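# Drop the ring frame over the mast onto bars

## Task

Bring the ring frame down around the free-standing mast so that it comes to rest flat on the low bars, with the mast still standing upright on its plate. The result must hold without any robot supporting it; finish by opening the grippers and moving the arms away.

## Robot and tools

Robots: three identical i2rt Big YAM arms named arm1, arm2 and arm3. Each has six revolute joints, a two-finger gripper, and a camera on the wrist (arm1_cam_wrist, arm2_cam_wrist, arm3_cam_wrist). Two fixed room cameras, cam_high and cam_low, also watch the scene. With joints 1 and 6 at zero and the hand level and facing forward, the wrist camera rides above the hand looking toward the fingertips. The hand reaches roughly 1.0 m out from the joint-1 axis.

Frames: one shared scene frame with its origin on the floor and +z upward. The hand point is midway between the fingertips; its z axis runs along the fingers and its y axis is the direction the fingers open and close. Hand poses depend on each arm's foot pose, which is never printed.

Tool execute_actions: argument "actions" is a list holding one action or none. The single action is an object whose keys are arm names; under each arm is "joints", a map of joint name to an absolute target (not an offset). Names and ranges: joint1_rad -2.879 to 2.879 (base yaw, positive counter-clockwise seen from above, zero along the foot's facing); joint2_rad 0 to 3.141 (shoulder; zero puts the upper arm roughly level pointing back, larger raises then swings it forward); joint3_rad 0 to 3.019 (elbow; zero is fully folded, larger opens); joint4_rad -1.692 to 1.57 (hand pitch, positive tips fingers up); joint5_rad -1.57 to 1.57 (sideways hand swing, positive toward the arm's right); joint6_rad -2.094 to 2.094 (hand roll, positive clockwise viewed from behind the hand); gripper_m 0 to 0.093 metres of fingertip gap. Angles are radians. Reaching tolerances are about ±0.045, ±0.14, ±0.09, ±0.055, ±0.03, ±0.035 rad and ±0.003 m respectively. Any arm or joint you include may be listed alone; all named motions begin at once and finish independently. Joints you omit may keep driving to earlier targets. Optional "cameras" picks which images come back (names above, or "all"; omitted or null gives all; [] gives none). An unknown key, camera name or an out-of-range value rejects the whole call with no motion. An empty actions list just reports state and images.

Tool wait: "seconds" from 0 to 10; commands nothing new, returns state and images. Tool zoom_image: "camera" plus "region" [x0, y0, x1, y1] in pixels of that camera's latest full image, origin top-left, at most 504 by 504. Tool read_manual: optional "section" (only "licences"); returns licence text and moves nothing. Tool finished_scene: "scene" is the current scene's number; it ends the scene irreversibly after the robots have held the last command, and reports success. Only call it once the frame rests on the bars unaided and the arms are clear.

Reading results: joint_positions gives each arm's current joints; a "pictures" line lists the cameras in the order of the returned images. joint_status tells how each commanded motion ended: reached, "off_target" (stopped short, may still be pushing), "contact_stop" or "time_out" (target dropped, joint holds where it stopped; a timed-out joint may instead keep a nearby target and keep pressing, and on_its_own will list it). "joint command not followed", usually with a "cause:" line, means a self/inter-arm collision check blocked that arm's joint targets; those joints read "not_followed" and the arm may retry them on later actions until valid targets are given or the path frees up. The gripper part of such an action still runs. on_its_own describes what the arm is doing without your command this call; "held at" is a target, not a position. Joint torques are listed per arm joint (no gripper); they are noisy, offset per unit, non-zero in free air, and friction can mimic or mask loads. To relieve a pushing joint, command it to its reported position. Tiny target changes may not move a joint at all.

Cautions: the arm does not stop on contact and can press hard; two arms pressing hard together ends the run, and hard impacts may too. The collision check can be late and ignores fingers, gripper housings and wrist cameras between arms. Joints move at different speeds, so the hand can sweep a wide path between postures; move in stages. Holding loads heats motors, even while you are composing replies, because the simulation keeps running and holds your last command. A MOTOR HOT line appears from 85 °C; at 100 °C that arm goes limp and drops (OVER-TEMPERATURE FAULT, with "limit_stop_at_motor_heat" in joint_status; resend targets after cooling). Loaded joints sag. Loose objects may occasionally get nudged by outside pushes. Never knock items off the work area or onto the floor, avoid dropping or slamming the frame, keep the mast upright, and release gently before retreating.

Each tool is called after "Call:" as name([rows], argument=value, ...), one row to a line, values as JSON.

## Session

Call:
execute_actions(actions=[])

Scene clock: 0.00 s.
Joint torques (N m, as the arm reports them, + toward a larger angle): no reading
Motor temperatures (°C, as the motors report them): arm1=[26 30 30 24 25 27] | arm2=[26 28 29 25 25 24] | arm3=[24 29 28 27 27 25]
arm1.joint_positions: joint1_rad=+0.386 joint2_rad=+0.604 joint3_rad=+1.339 joint4_rad=-1.282 joint5_rad=-0.160 joint6_rad=+0.415 gripper_m=+0.095
arm1.joint_status: not commanded
arm1.hand: x=+1.2473 y=-0.1153 z=+1.3466 quat_wxyz=(-0.267, -0.865, -0.040, +0.423) (m; scene frame)
arm2.joint_positions: joint1_rad=+0.071 joint2_rad=+0.625 joint3_rad=+1.417 joint4_rad=-1.269 joint5_rad=-0.270 joint6_rad=+0.204 gripper_m=+0.094
arm2.joint_status: not commanded
arm2.hand: x=-0.5650 y=+1.0794 z=+1.4127 quat_wxyz=(-0.520, -0.429, -0.732, +0.099) (m; scene frame)
arm3.joint_positions: joint1_rad=+0.339 joint2_rad=+0.526 joint3_rad=+1.323 joint4_rad=-1.527 joint5_rad=+0.187 joint6_rad=-0.401 gripper_m=+0.095
arm3.joint_status: not commanded
arm3.hand: x=-0.6632 y=-1.0792 z=+1.2837 quat_wxyz=(-0.389, +0.697, -0.590, -0.121) (m; scene frame)
pictures: arm1_cam_wrist, arm2_cam_wrist, arm3_cam_wrist, cam_high, cam_low
Images, in order (width x height): arm1_cam_wrist 896x504, arm2_cam_wrist 896x504, arm3_cam_wrist 896x504, cam_high 896x504, cam_low 896x504.

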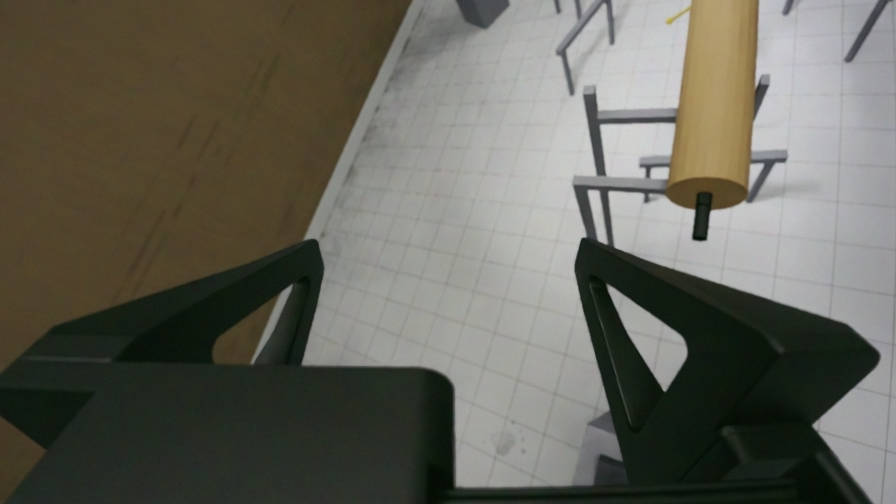

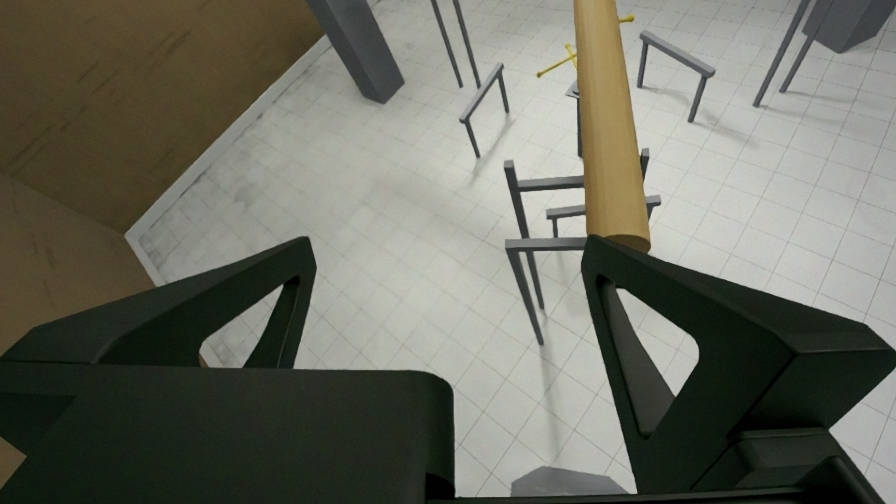

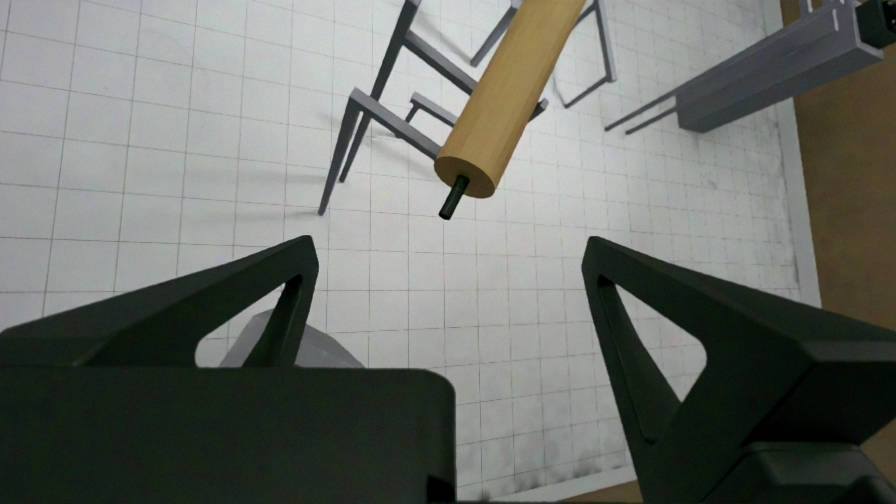

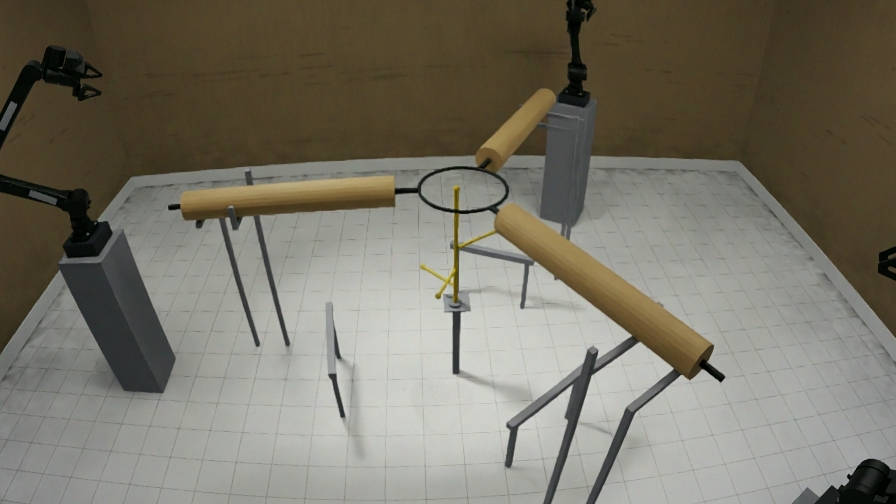

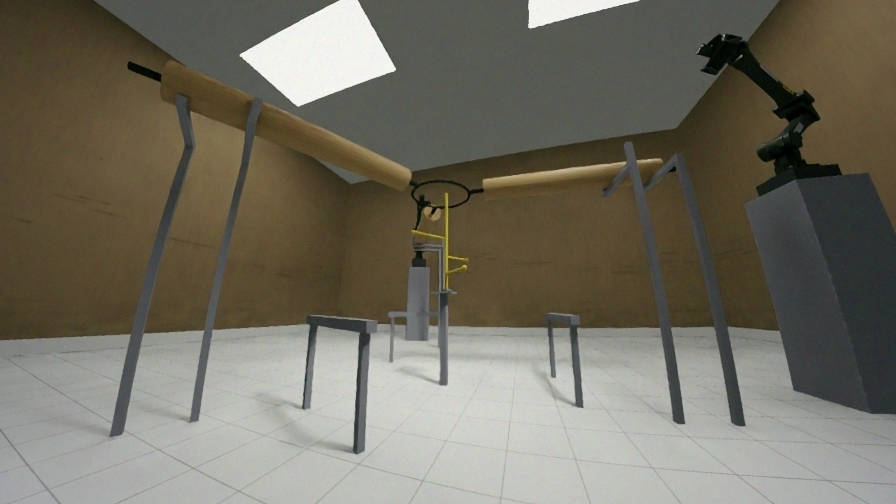

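Call:
execute_actions([
  {"arm1":{"joints":{"joint1_rad":-0.08,"joint2_rad":1.47,"joint3_rad":1.335,"joint4_rad":-1.45,"joint5_rad":0,"joint6_rad":-0.076}},"arm2":{"joints":{"joint1_rad":-0.064,"joint2_rad":1.48,"joint3_rad":1.27,"joint4_rad":-1.38,"joint5_rad":0,"joint6_rad":-0.138}},"arm3":{"joints":{"joint1_rad":-0.092,"joint2_rad":1.43,"joint3_rad":1.37,"joint4_rad":-1.48,"joint5_rad":0,"joint6_rad":-0.091}}},
])

Scene clock: 30.57 s.
Joint torques (N m, as the arm reports them, + toward a larger angle): arm1=[  1.69 -12.99  11.24  -0.16   0.16  -0.2 ] | arm2=[ -0.82 -14.34   8.83  -0.1    0.08   0.04] | arm3=[ -2.01 -12.67  10.29   0.74  -0.18   0.22]
Motor temperatures (°C, as the motors report them): arm1=[26 30 33 24 25 27] | arm2=[26 28 32 25 25 24] | arm3=[24 29 32 27 27 25]
arm1.joint_positions: joint1_rad=-0.083 joint2_rad=+1.481 joint3_rad=+1.318 joint4_rad=-1.436 joint5_rad=-0.002 joint6_rad=-0.067 gripper_m=+0.095
arm1.joint_status: all done
arm1.hand: x=+1.0272 y=+0.0235 z=+1.0226 quat_wxyz=(-0.008, -1.000, -0.010, -0.008) (m; scene frame)
arm2.joint_positions: joint1_rad=-0.061 joint2_rad=+1.477 joint3_rad=+1.272 joint4_rad=-1.369 joint5_rad=-0.002 joint6_rad=-0.128 gripper_m=+0.094
arm2.joint_status: all done
arm2.hand: x=-0.5522 y=+0.8657 z=+1.0345 quat_wxyz=(-0.001, -0.490, -0.872, -0.002) (m; scene frame)
arm3.joint_positions: joint1_rad=-0.091 joint2_rad=+1.430 joint3_rad=+1.357 joint4_rad=-1.485 joint5_rad=+0.004 joint6_rad=-0.106 gripper_m=+0.095
arm3.joint_status: all done
arm3.hand: x=-0.4914 y=-0.9022 z=+1.0307 quat_wxyz=(+0.000, +0.520, -0.854, +0.004) (m; scene frame)
pictures: arm1_cam_wrist, arm2_cam_wrist, arm3_cam_wrist, cam_high, cam_low
Images, in order (width x height): arm1_cam_wrist 896x504, arm2_cam_wrist 896x504, arm3_cam_wrist 896x504, cam_high 896x504, cam_low 896x504.

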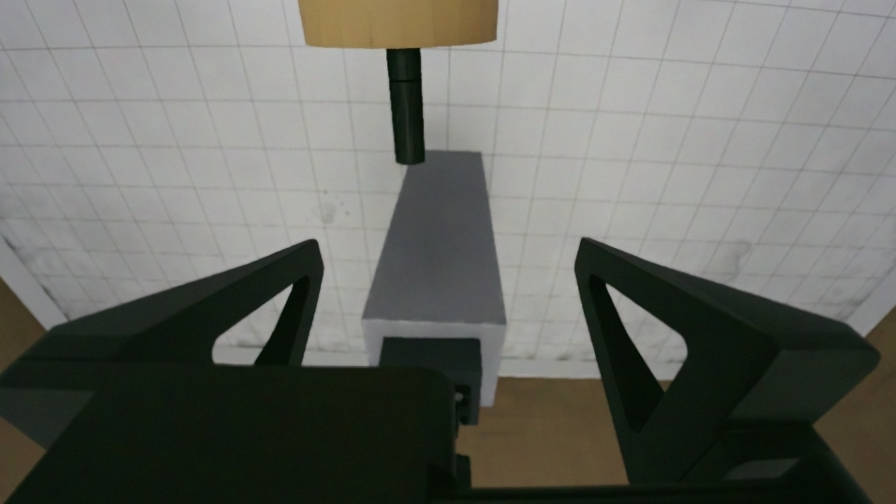

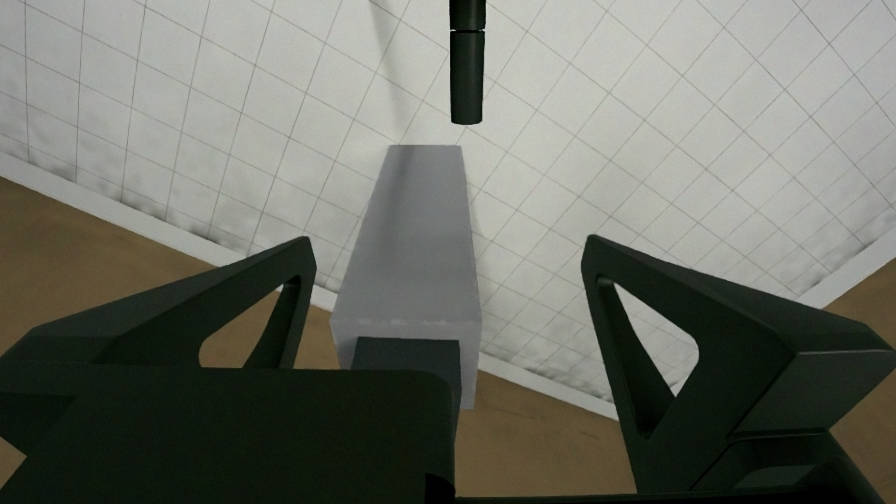

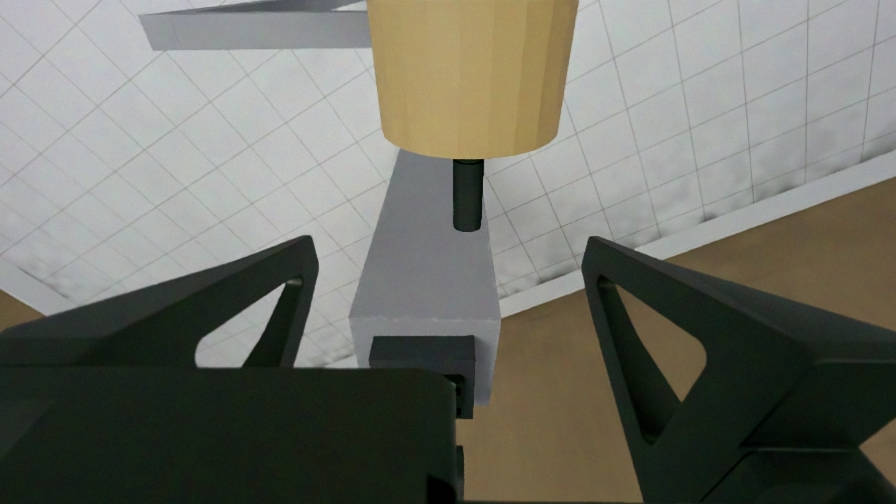

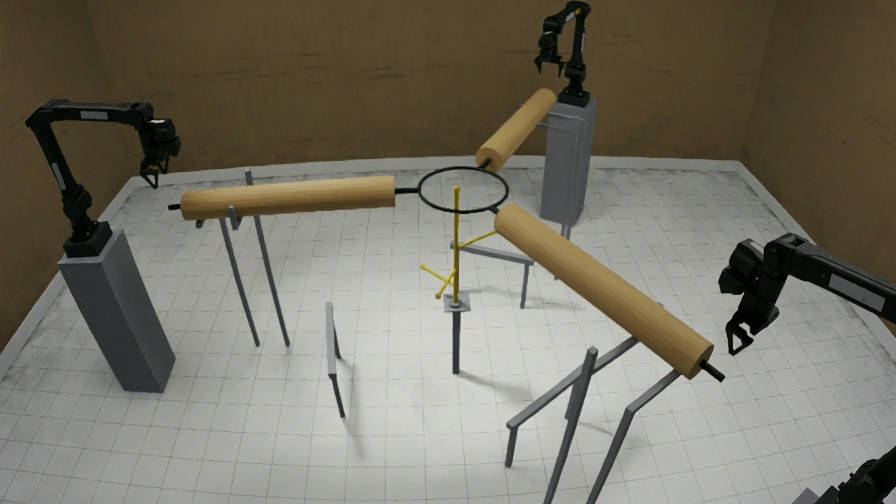

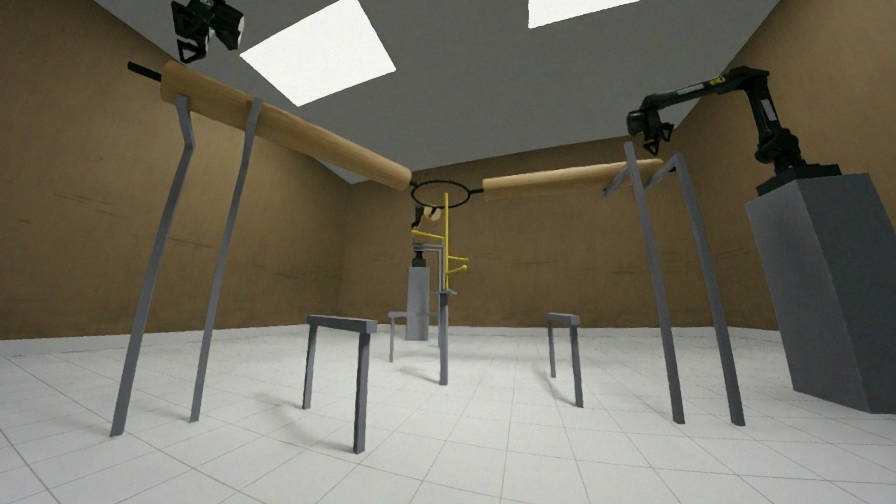

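Call:
execute_actions([
  {"arm1":{"joints":{"joint1_rad":-0.018,"joint2_rad":1.525,"joint3_rad":1.215,"joint4_rad":-1.264,"joint6_rad":-0.008}},"arm2":{"joints":{"joint1_rad":-0.082,"joint2_rad":1.60,"joint3_rad":1.218,"joint4_rad":-1.198,"joint6_rad":-0.162}},"arm3":{"joints":{"joint1_rad":-0.138,"joint2_rad":1.335,"joint3_rad":1.105,"joint4_rad":-1.315,"joint6_rad":-0.15}}},
], cameras=["arm1_cam_wrist","arm2_cam_wrist","arm3_cam_wrist"])

Scene clock: 70.40 s.
Joint torques (N m, as the arm reports them, + toward a larger angle): arm1=[  0.56 -13.19  10.1    1.1    0.2    0.03] | arm2=[ -0.97 -16.14   8.57   0.76   0.08  -0.02] | arm3=[-1.95 -9.78  9.63  1.03 -0.15 -0.06]
Motor temperatures (°C, as the motors report them): arm1=[26 30 34 24 25 27] | arm2=[26 29 32 25 25 24] | arm3=[24 30 33 27 27 25]
arm1.joint_positions: joint1_rad=-0.013 joint2_rad=+1.526 joint3_rad=+1.205 joint4_rad=-1.281 joint5_rad=-0.001 joint6_rad=-0.017 gripper_m=+0.095
arm1.joint_status: all done
arm1.hand: x=+1.0242 y=-0.0068 z=+0.9623 quat_wxyz=(-0.007, -1.000, -0.019, -0.010) (m; scene frame)
arm2.joint_positions: joint1_rad=-0.077 joint2_rad=+1.605 joint3_rad=+1.220 joint4_rad=-1.210 joint5_rad=-0.002 joint6_rad=-0.152 gripper_m=+0.094
arm2.joint_status: all done
arm2.hand: x=-0.5489 y=+0.8413 z=+0.9618 quat_wxyz=(+0.007, -0.487, -0.874, -0.008) (m; scene frame)
arm3.joint_positions: joint1_rad=-0.138 joint2_rad=+1.324 joint3_rad=+1.097 joint4_rad=-1.327 joint5_rad=+0.003 joint6_rad=-0.135 gripper_m=+0.095
arm3.joint_status: all done
arm3.hand: x=-0.5043 y=-0.9536 z=+0.9728 quat_wxyz=(-0.002, +0.512, -0.859, +0.003) (m; scene frame)
pictures: arm1_cam_wrist, arm2_cam_wrist, arm3_cam_wrist
Images, in order (width x height): arm1_cam_wrist 896x504, arm2_cam_wrist 896x504, arm3_cam_wrist 896x504.

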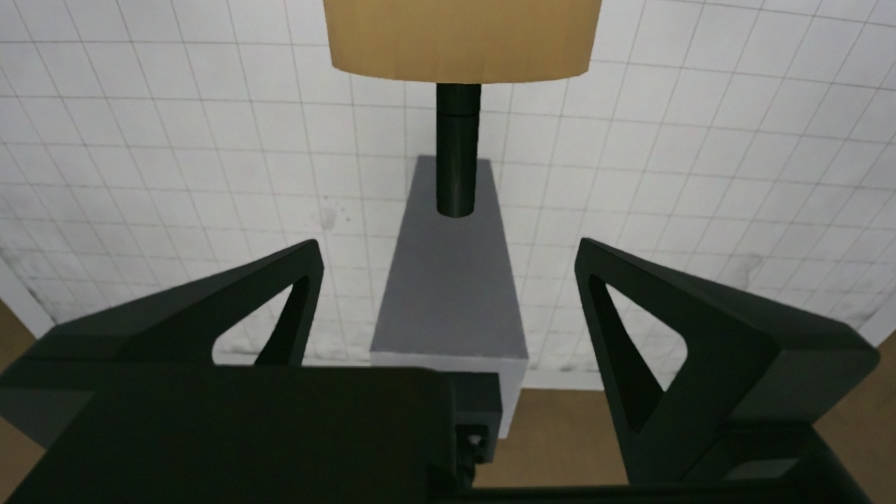

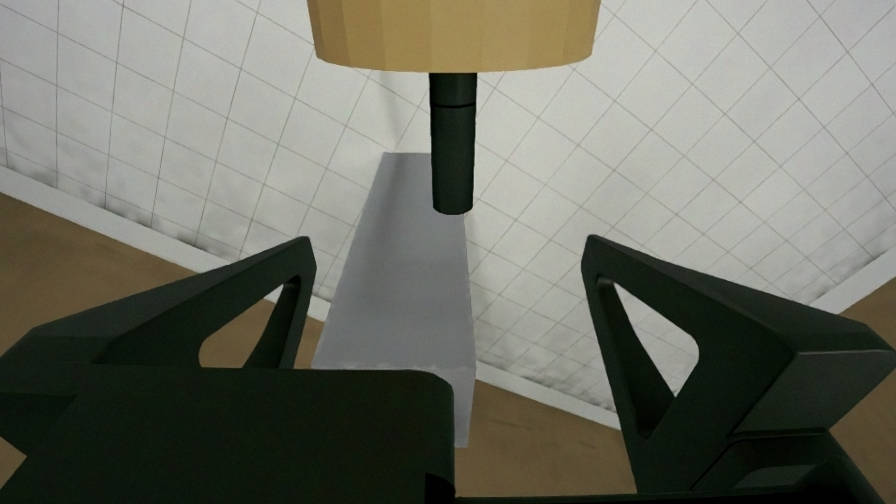

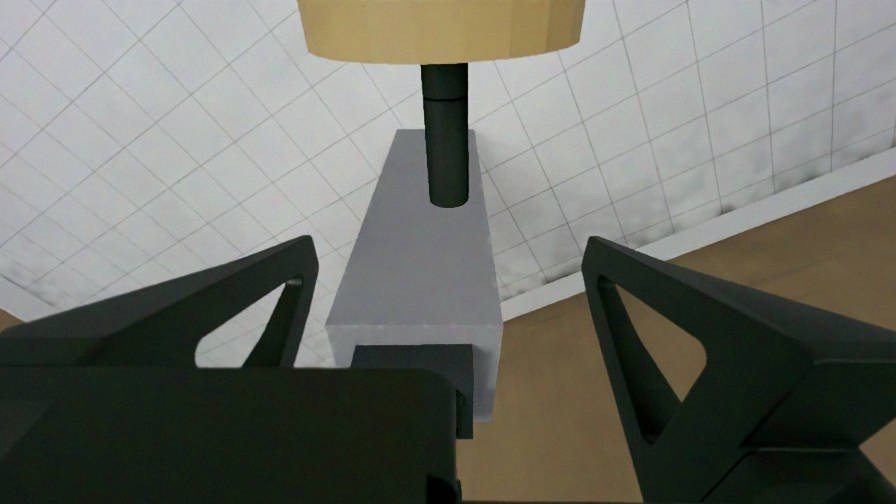

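Call:
execute_actions([
  {"arm1":{"joints":{"joint1_rad":-0.028,"joint2_rad":1.606,"joint3_rad":1.096,"joint4_rad":-1.048}},"arm2":{"joints":{"joint1_rad":-0.086,"joint2_rad":1.698,"joint3_rad":1.127,"joint4_rad":-0.999}},"arm3":{"joints":{"joint1_rad":-0.132,"joint2_rad":1.42,"joint3_rad":0.98,"joint4_rad":-1.098,"joint6_rad":-0.15}}},
], cameras=["arm1_cam_wrist","arm2_cam_wrist","arm3_cam_wrist","cam_low"])

Scene clock: 87.80 s.
Joint torques (N m, as the arm reports them, + toward a larger angle): arm1=[  0.79 -14.35   9.8    1.04   0.18   0.02] | arm2=[ -1.73 -17.21   7.57   0.6    0.08   0.02] | arm3=[ -1.46 -11.71   9.29   0.99  -0.15  -0.05]
Motor temperatures (°C, as the motors report them): arm1=[26 30 34 24 25 27] | arm2=[26 29 32 25 25 24] | arm3=[24 30 33 27 27 25]
arm1.joint_positions: joint1_rad=-0.023 joint2_rad=+1.616 joint3_rad=+1.082 joint4_rad=-1.065 joint5_rad=-0.001 joint6_rad=-0.017 gripper_m=+0.095
arm1.joint_status: all done
arm1.hand: x=+1.0220 y=-0.0036 z=+0.8824 quat_wxyz=(-0.007, -1.000, -0.014, -0.008) (m; scene frame)
arm2.joint_positions: joint1_rad=-0.078 joint2_rad=+1.700 joint3_rad=+1.127 joint4_rad=-1.011 joint5_rad=-0.002 joint6_rad=-0.152 gripper_m=+0.094
arm2.joint_status: all done
arm2.hand: x=-0.5471 y=+0.8363 z=+0.8887 quat_wxyz=(+0.003, -0.487, -0.873, -0.005) (m; scene frame)
arm3.joint_positions: joint1_rad=-0.138 joint2_rad=+1.423 joint3_rad=+0.968 joint4_rad=-1.109 joint5_rad=+0.003 joint6_rad=-0.135 gripper_m=+0.095
arm3.joint_status: all done
arm3.hand: x=-0.5010 y=-0.9495 z=+0.8915 quat_wxyz=(+0.003, +0.512, -0.859, +0.005) (m; scene frame)
pictures: arm1_cam_wrist, arm2_cam_wrist, arm3_cam_wrist, cam_low
Images, in order (width x height): arm1_cam_wrist 896x504, arm2_cam_wrist 896x504, arm3_cam_wrist 896x504, cam_low 896x504.

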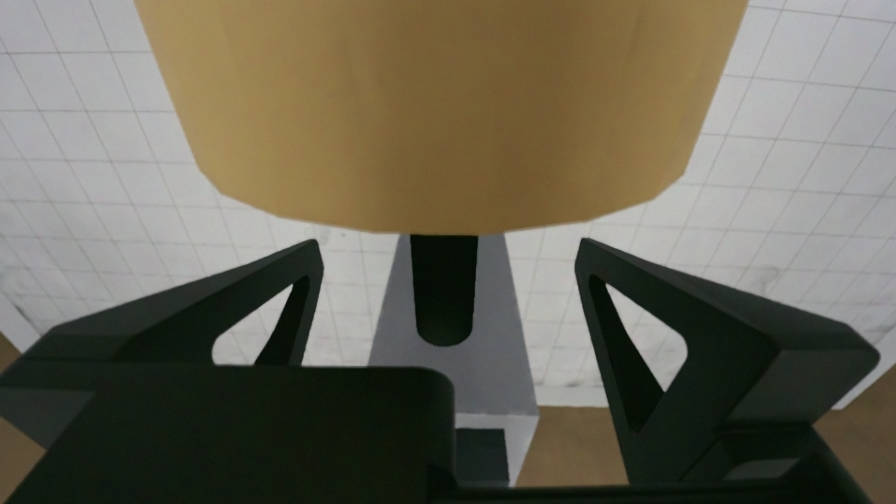

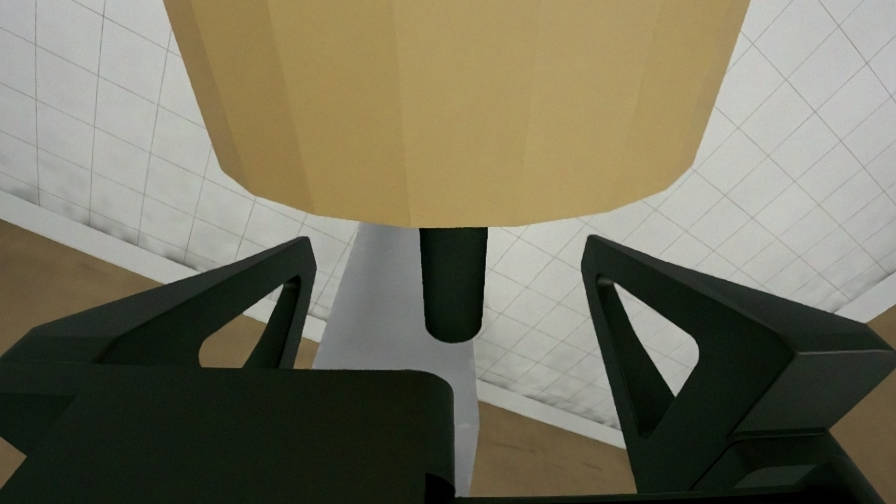

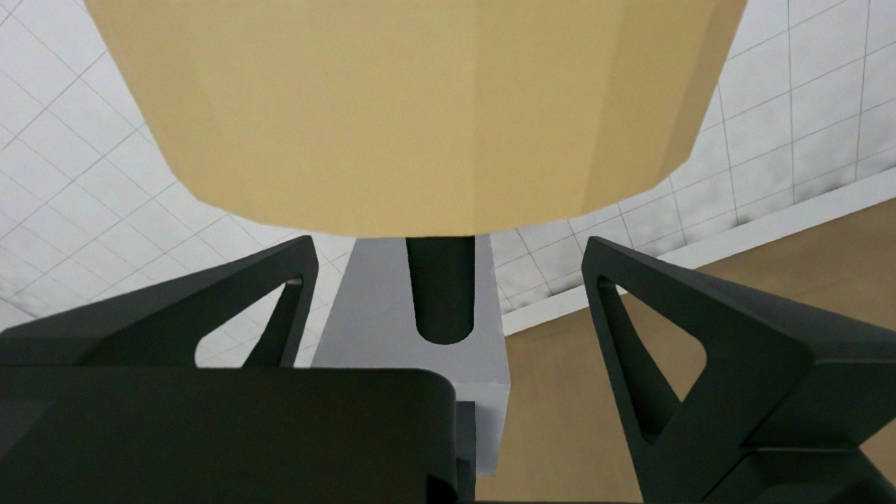

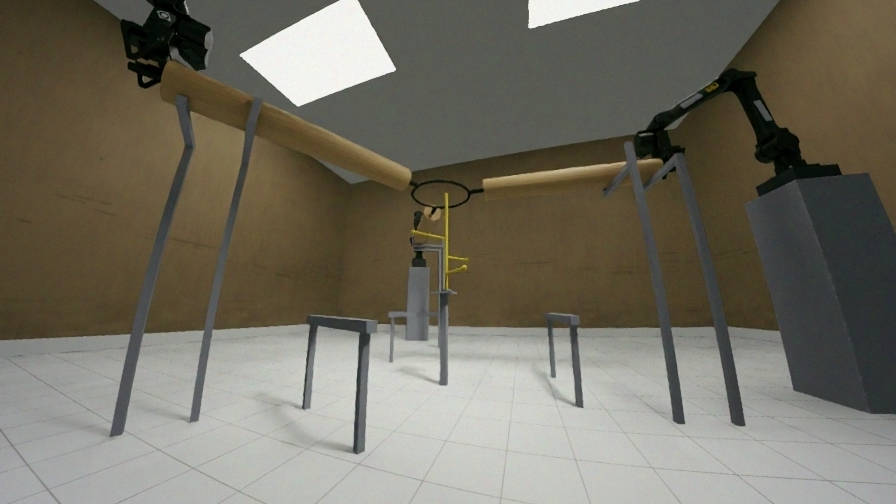

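Good alignment. Close.

Call:
execute_actions([
  {"arm1":{"joints":{"gripper_m":0.0,"joint1_rad":-0.021,"joint6_rad":-0.017}},"arm2":{"joints":{"gripper_m":0.0,"joint6_rad":-0.152}},"arm3":{"joints":{"gripper_m":0.0,"joint1_rad":-0.128,"joint6_rad":-0.14}}},
], cameras=["cam_high","cam_low"])

Call:
zoom_image(camera="cam_high", region=[380, 160, 540, 320])

Call:
zoom_image(camera="cam_low", region=[370, 170, 510, 310])

Scene clock: 93.37 s.
Joint torques (N m, as the arm reports them, + toward a larger angle): arm1=[  1.54 -14.27   9.66   1.2    0.31  -0.11] | arm2=[ -0.96 -16.56   7.51   0.7   -0.07   0.13] | arm3=[ -1.63 -11.67   9.21   0.94  -0.01   0.15]
Motor temperatures (°C, as the motors report them): arm1=[26 30 33 24 25 27] | arm2=[26 29 32 25 25 24] | arm3=[24 30 33 27 27 25]
arm1.joint_positions: joint1_rad=-0.022 joint2_rad=+1.616 joint3_rad=+1.082 joint4_rad=-1.064 joint5_rad=-0.004 joint6_rad=-0.016 gripper_m=+0.019
arm1.joint_status: gripper_m off_target (ended at +0.019, target +0.000); the others done
arm1.hand: x=+1.0219 y=-0.0045 z=+0.8824 quat_wxyz=(-0.009, -1.000, -0.014, -0.008) (m; scene frame)
arm2.joint_positions: joint1_rad=-0.080 joint2_rad=+1.700 joint3_rad=+1.127 joint4_rad=-1.010 joint5_rad=+0.001 joint6_rad=-0.153 gripper_m=+0.019
arm2.joint_status: gripper_m off_target (ended at +0.019, target +0.000); the others done
arm2.hand: x=-0.5481 y=+0.8355 z=+0.8887 quat_wxyz=(+0.003, -0.487, -0.873, -0.003) (m; scene frame)
arm3.joint_positions: joint1_rad=-0.135 joint2_rad=+1.423 joint3_rad=+0.968 joint4_rad=-1.107 joint5_rad=+0.000 joint6_rad=-0.147 gripper_m=+0.019
arm3.joint_status: gripper_m off_target (ended at +0.019, target +0.000); the others done
arm3.hand: x=-0.5023 y=-0.9480 z=+0.8915 quat_wxyz=(+0.003, +0.519, -0.855, +0.003) (m; scene frame)
pictures: cam_high, cam_low
Images, in order (width x height): cam_high 896x504, cam_low 896x504.

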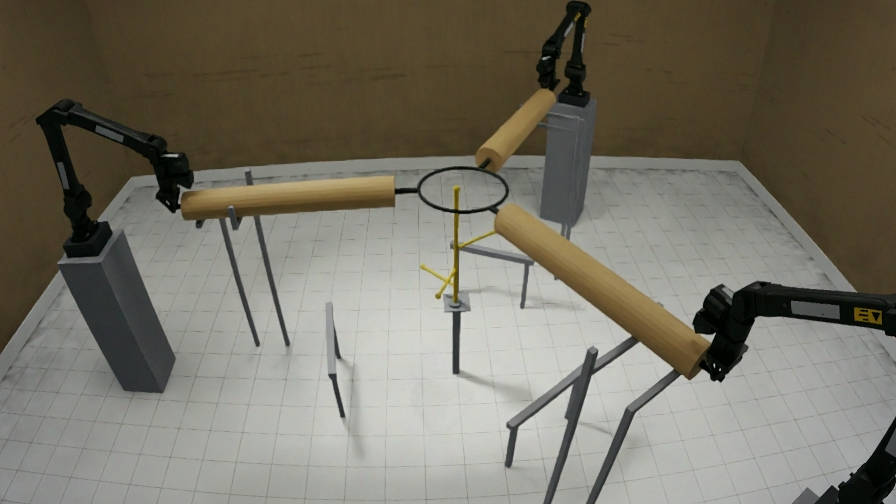

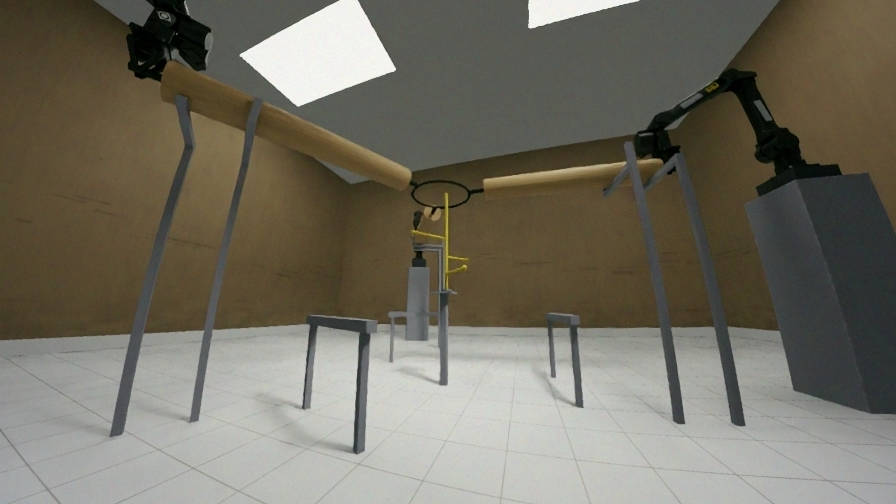

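Region (380, 160, 540, 320) of cam_high's 896x504 image, scaled by 3.150, with more detail than that image has.

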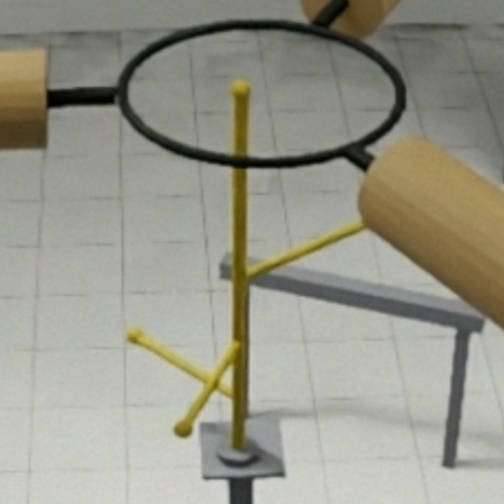

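Region (370, 170, 510, 310) of cam_low's 896x504 image, scaled by 3.600, with more detail than that image has.

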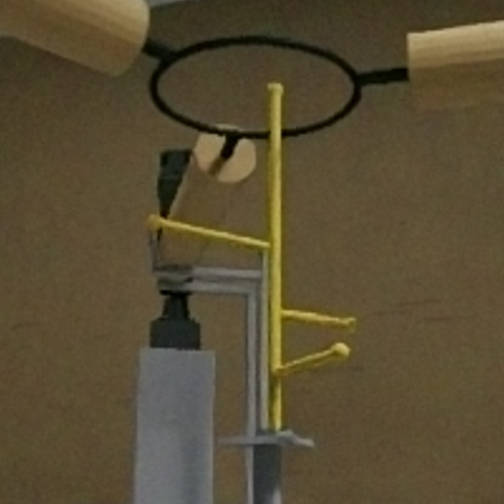

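Call:
zoom_image(camera="cam_high", region=[460, 60, 620, 190])

Call:
zoom_image(camera="cam_high", region=[150, 140, 310, 260])

Call:
zoom_image(camera="cam_high", region=[560, 260, 780, 440])

Region (460, 60, 620, 190) of cam_high's 896x504 image, scaled by 3.150, with more detail than that image has; it fills the top 410 rows of this view, and the rest is white.

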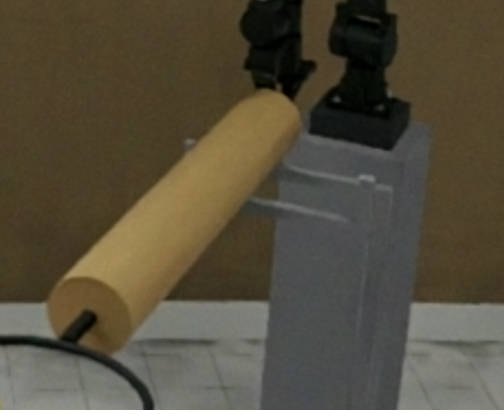

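Region (150, 140, 310, 260) of cam_high's 896x504 image, scaled by 3.150, with more detail than that image has; it fills the top 378 rows of this view, and the rest is white.

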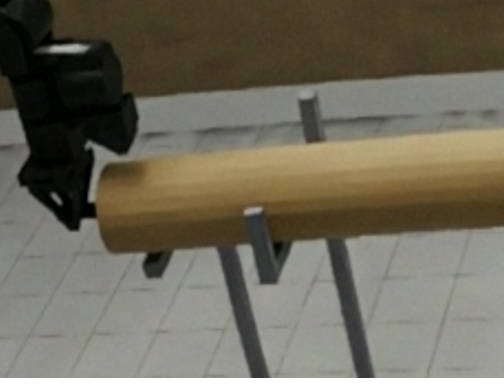

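Region (560, 260, 780, 440) of cam_high's 896x504 image, scaled by 2.291, with more detail than that image has; it fills the top 412 rows of this view, and the rest is white.

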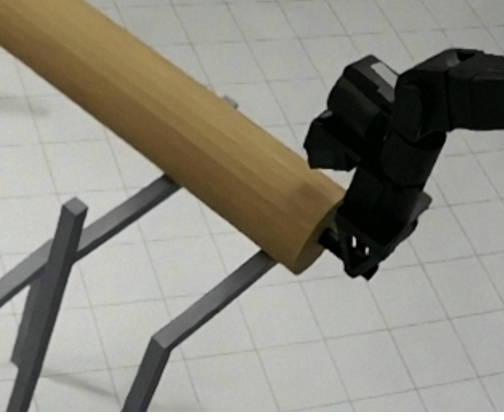

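Call:
execute_actions([
  {"arm1":{"joints":{"joint2_rad":1.446,"joint3_rad":1.305,"joint4_rad":-1.357}},"arm2":{"joints":{"joint1_rad":-0.081,"joint2_rad":1.545,"joint3_rad":1.320,"joint4_rad":-1.295}},"arm3":{"joints":{"joint1_rad":-0.135,"joint6_rad":-0.147,"joint2_rad":1.283,"joint3_rad":1.208,"joint4_rad":-1.410}}},
], cameras=["cam_high","cam_low"])

Scene clock: 141.23 s.
Joint torques (N m, as the arm reports them, + toward a larger angle): arm1=[  1.17 -14.43  13.72  -0.47   0.23  -0.16] | arm2=[ -0.23 -16.2   12.15  -0.32   0.04   0.16] | arm3=[ -1.97 -11.58  12.25  -0.38  -0.02   0.12]
Motor temperatures (°C, as the motors report them): arm1=[26 31 34 24 25 27] | arm2=[26 29 32 25 25 24] | arm3=[24 30 33 27 27 25]
arm1.joint_positions: joint1_rad=-0.022 joint2_rad=+1.471 joint3_rad=+1.260 joint4_rad=-1.334 joint5_rad=-0.003 joint6_rad=-0.014 gripper_m=+0.019
arm1.joint_status: all done
arm1.hand: x=+1.0204 y=-0.0026 z=+1.0049 quat_wxyz=(-0.008, -1.000, -0.013, +0.019) (m; scene frame)
arm2.joint_positions: joint1_rad=-0.080 joint2_rad=+1.552 joint3_rad=+1.279 joint4_rad=-1.276 joint5_rad=-0.001 joint6_rad=-0.153 gripper_m=+0.019
arm2.joint_status: all done
arm2.hand: x=-0.5483 y=+0.8360 z=+1.0059 quat_wxyz=(-0.011, -0.487, -0.873, +0.006) (m; scene frame)
arm3.joint_positions: joint1_rad=-0.135 joint2_rad=+1.296 joint3_rad=+1.169 joint4_rad=-1.389 joint5_rad=+0.000 joint6_rad=-0.151 gripper_m=+0.019
arm3.joint_status: all done
arm3.hand: x=-0.5025 y=-0.9477 z=+1.0097 quat_wxyz=(-0.019, +0.521, -0.854, -0.006) (m; scene frame)
pictures: cam_high, cam_low
Images, in order (width x height): cam_high 896x504, cam_low 896x504.

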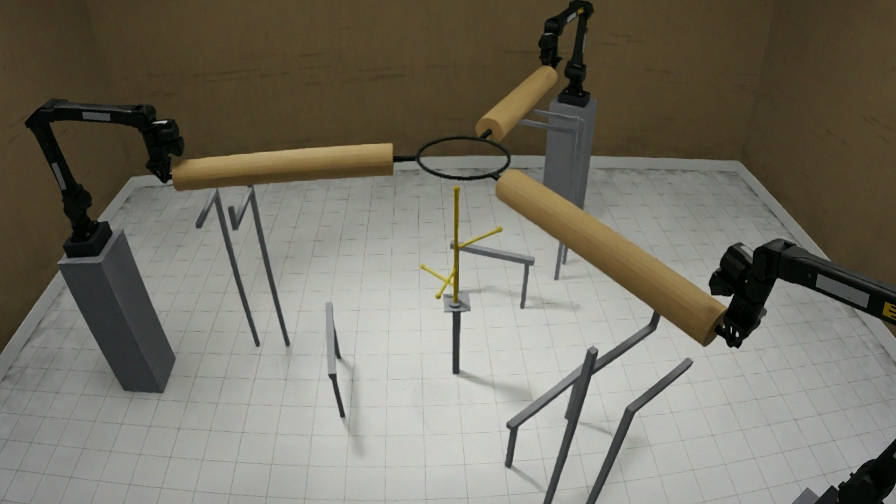

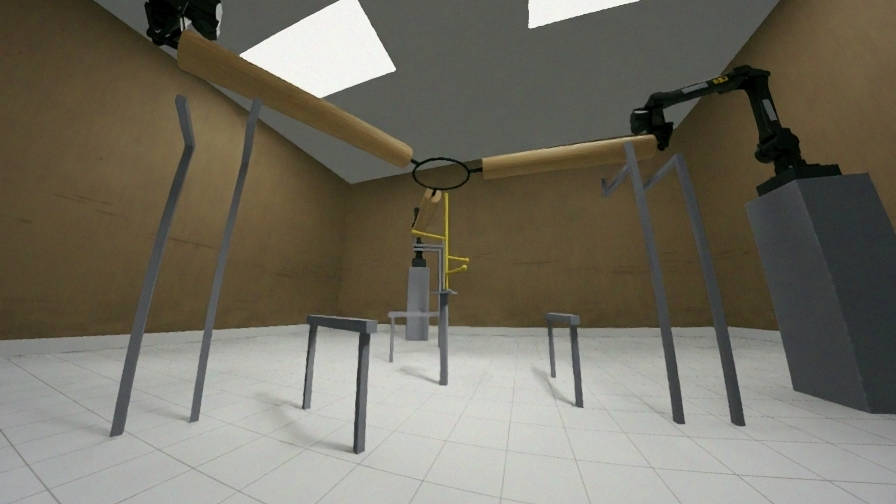

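Call:
execute_actions([
  {"arm1":{"joints":{"joint1_rad":-0.340,"joint2_rad":1.648,"joint3_rad":1.525,"joint4_rad":-1.416,"joint6_rad":-0.492}},"arm2":{"joints":{"joint1_rad":-0.447,"joint2_rad":1.732,"joint3_rad":1.557,"joint4_rad":-1.362,"joint6_rad":-0.677}},"arm3":{"joints":{"joint1_rad":-0.494,"joint2_rad":1.408,"joint3_rad":1.315,"joint4_rad":-1.428,"joint6_rad":-0.663}}},
], cameras=["cam_high","cam_low"])

Scene clock: 154.10 s.
Joint torques (N m, as the arm reports them, + toward a larger angle): arm1=[  0.05 -18.49  14.3   -0.47   0.48  -0.28] | arm2=[ -1.4  -21.21  12.62  -0.08  -0.01  -0.02] | arm3=[ -3.48 -13.86  12.52  -0.23   0.28  -0.05]
Motor temperatures (°C, as the motors report them): arm1=[26 31 36 24 25 27] | arm2=[26 29 34 25 25 24] | arm3=[24 30 35 27 27 25]
arm1.joint_positions: joint1_rad=-0.331 joint2_rad=+1.685 joint3_rad=+1.472 joint4_rad=-1.397 joint5_rad=-0.009 joint6_rad=-0.474 gripper_m=+0.019
arm1.joint_status: all done
arm1.hand: x=+0.9771 y=+0.1463 z=+0.9879 quat_wxyz=(-0.018, -0.996, -0.089, -0.010) (m; scene frame)
arm2.joint_positions: joint1_rad=-0.435 joint2_rad=+1.761 joint3_rad=+1.511 joint4_rad=-1.347 joint5_rad=-0.002 joint6_rad=-0.662 gripper_m=+0.019
arm2.joint_status: all done
arm2.hand: x=-0.7020 y=+0.7330 z=+0.9930 quat_wxyz=(+0.003, -0.419, -0.908, -0.013) (m; scene frame)
arm3.joint_positions: joint1_rad=-0.474 joint2_rad=+1.426 joint3_rad=+1.271 joint4_rad=-1.413 joint5_rad=-0.008 joint6_rad=-0.649 gripper_m=+0.019
arm3.joint_status: all done
arm3.hand: x=-0.3852 y=-1.0173 z=+1.0009 quat_wxyz=(+0.005, +0.587, -0.810, +0.000) (m; scene frame)
pictures: cam_high, cam_low
Images, in order (width x height): cam_high 896x504, cam_low 896x504.

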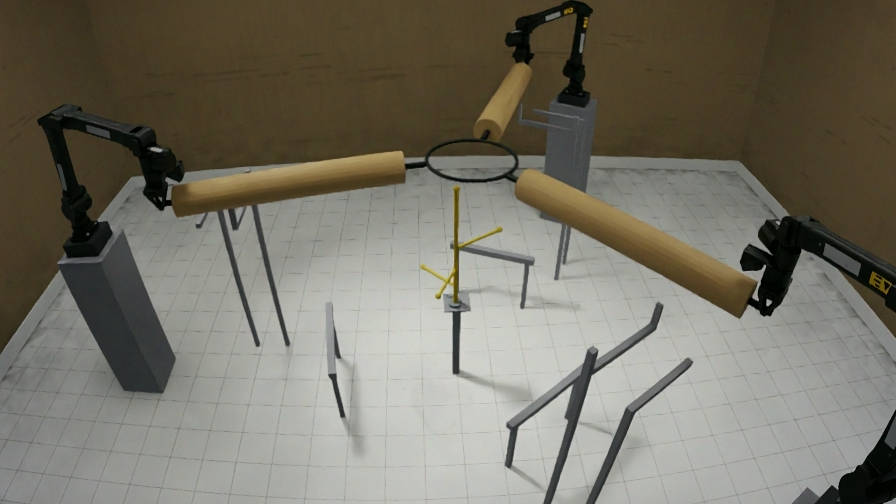

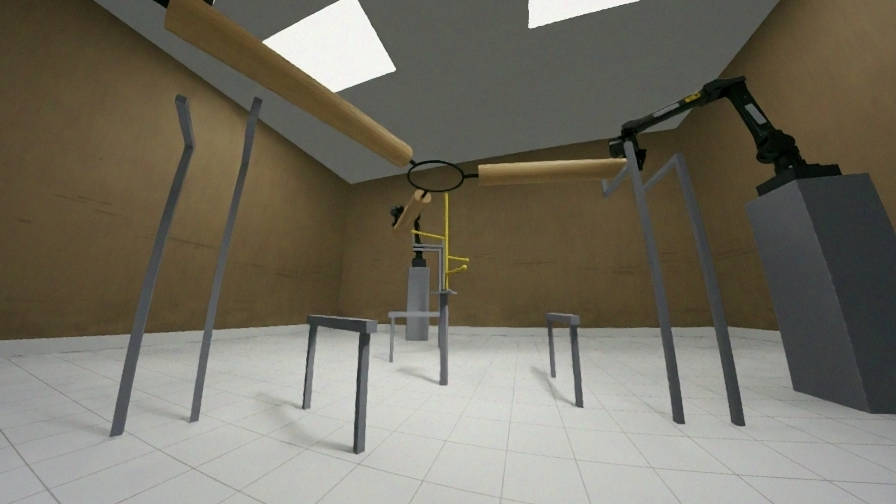

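Call:
execute_actions([
  {"arm1":{"joints":{"joint1_rad":-0.530,"joint2_rad":1.823,"joint3_rad":1.752,"joint4_rad":-1.452,"joint6_rad":-0.80}},"arm2":{"joints":{"joint1_rad":-0.591,"joint2_rad":1.972,"joint3_rad":1.897,"joint4_rad":-1.443,"joint6_rad":-0.940}},"arm3":{"joints":{"joint1_rad":-0.702,"joint2_rad":1.652,"joint3_rad":1.570,"joint4_rad":-1.42,"joint6_rad":-0.985}}},
], cameras=["cam_high","cam_low"])

Scene clock: 178.73 s.
Joint torques (N m, as the arm reports them, + toward a larger angle): arm1=[  0.34 -21.34  15.3   -0.27   0.31  -0.24] | arm2=[ -2.55 -26.06  14.36  -0.72   0.08  -0.04] | arm3=[ -4.56 -18.61  13.13  -0.31   0.47  -0.06]
Motor temperatures (°C, as the motors report them): arm1=[26 31 38 24 25 27] | arm2=[26 30 36 25 25 24] | arm3=[24 30 36 27 27 25]
arm1.joint_positions: joint1_rad=-0.521 joint2_rad=+1.859 joint3_rad=+1.687 joint4_rad=-1.438 joint5_rad=-0.006 joint6_rad=-0.784 gripper_m=+0.019
arm1.joint_status: all done
arm1.hand: x=+0.9554 y=+0.2645 z=+0.9772 quat_wxyz=(-0.020, -0.989, -0.148, -0.007) (m; scene frame)
arm2.joint_positions: joint1_rad=-0.571 joint2_rad=+2.001 joint3_rad=+1.833 joint4_rad=-1.420 joint5_rad=-0.005 joint6_rad=-0.920 gripper_m=+0.019
arm2.joint_status: all done
arm2.hand: x=-0.7811 y=+0.6448 z=+0.9808 quat_wxyz=(-0.002, -0.363, -0.932, -0.009) (m; scene frame)
arm3.joint_positions: joint1_rad=-0.671 joint2_rad=+1.680 joint3_rad=+1.517 joint4_rad=-1.404 joint5_rad=-0.013 joint6_rad=-0.967 gripper_m=+0.019
arm3.joint_status: all done
arm3.hand: x=-0.2577 y=-1.0495 z=+0.9822 quat_wxyz=(+0.003, +0.635, -0.773, -0.002) (m; scene frame)
pictures: cam_high, cam_low
Images, in order (width x height): cam_high 896x504, cam_low 896x504.

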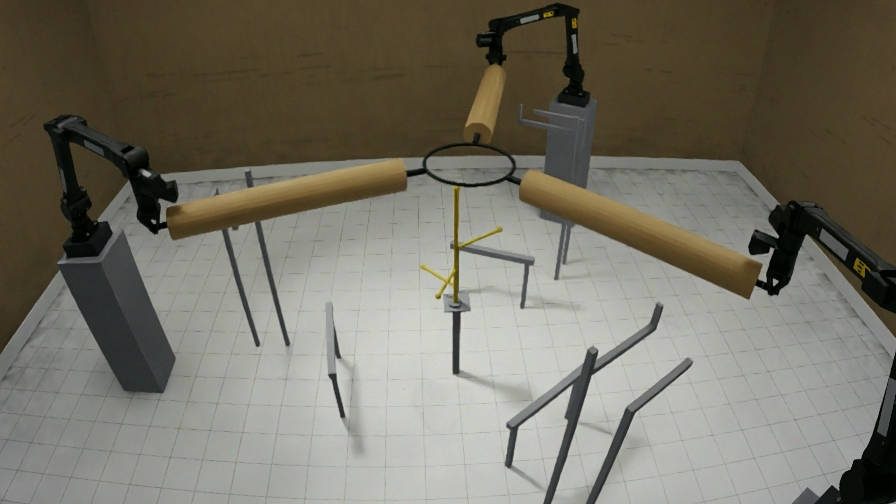

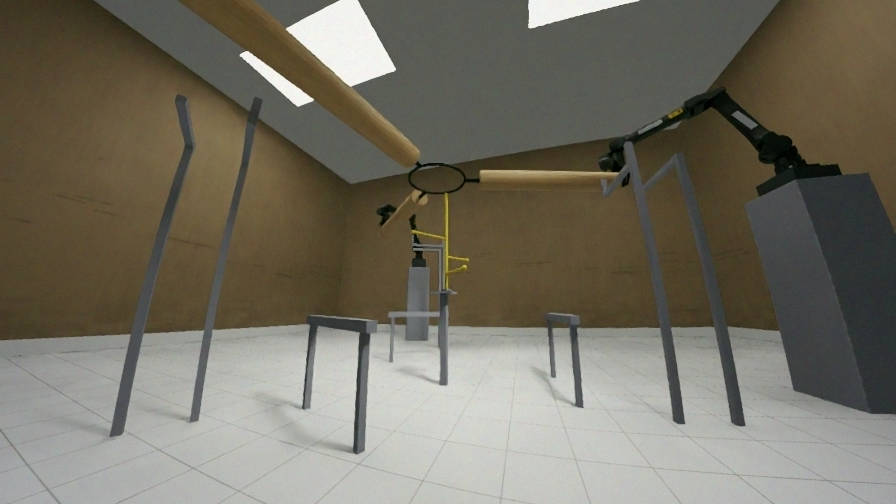

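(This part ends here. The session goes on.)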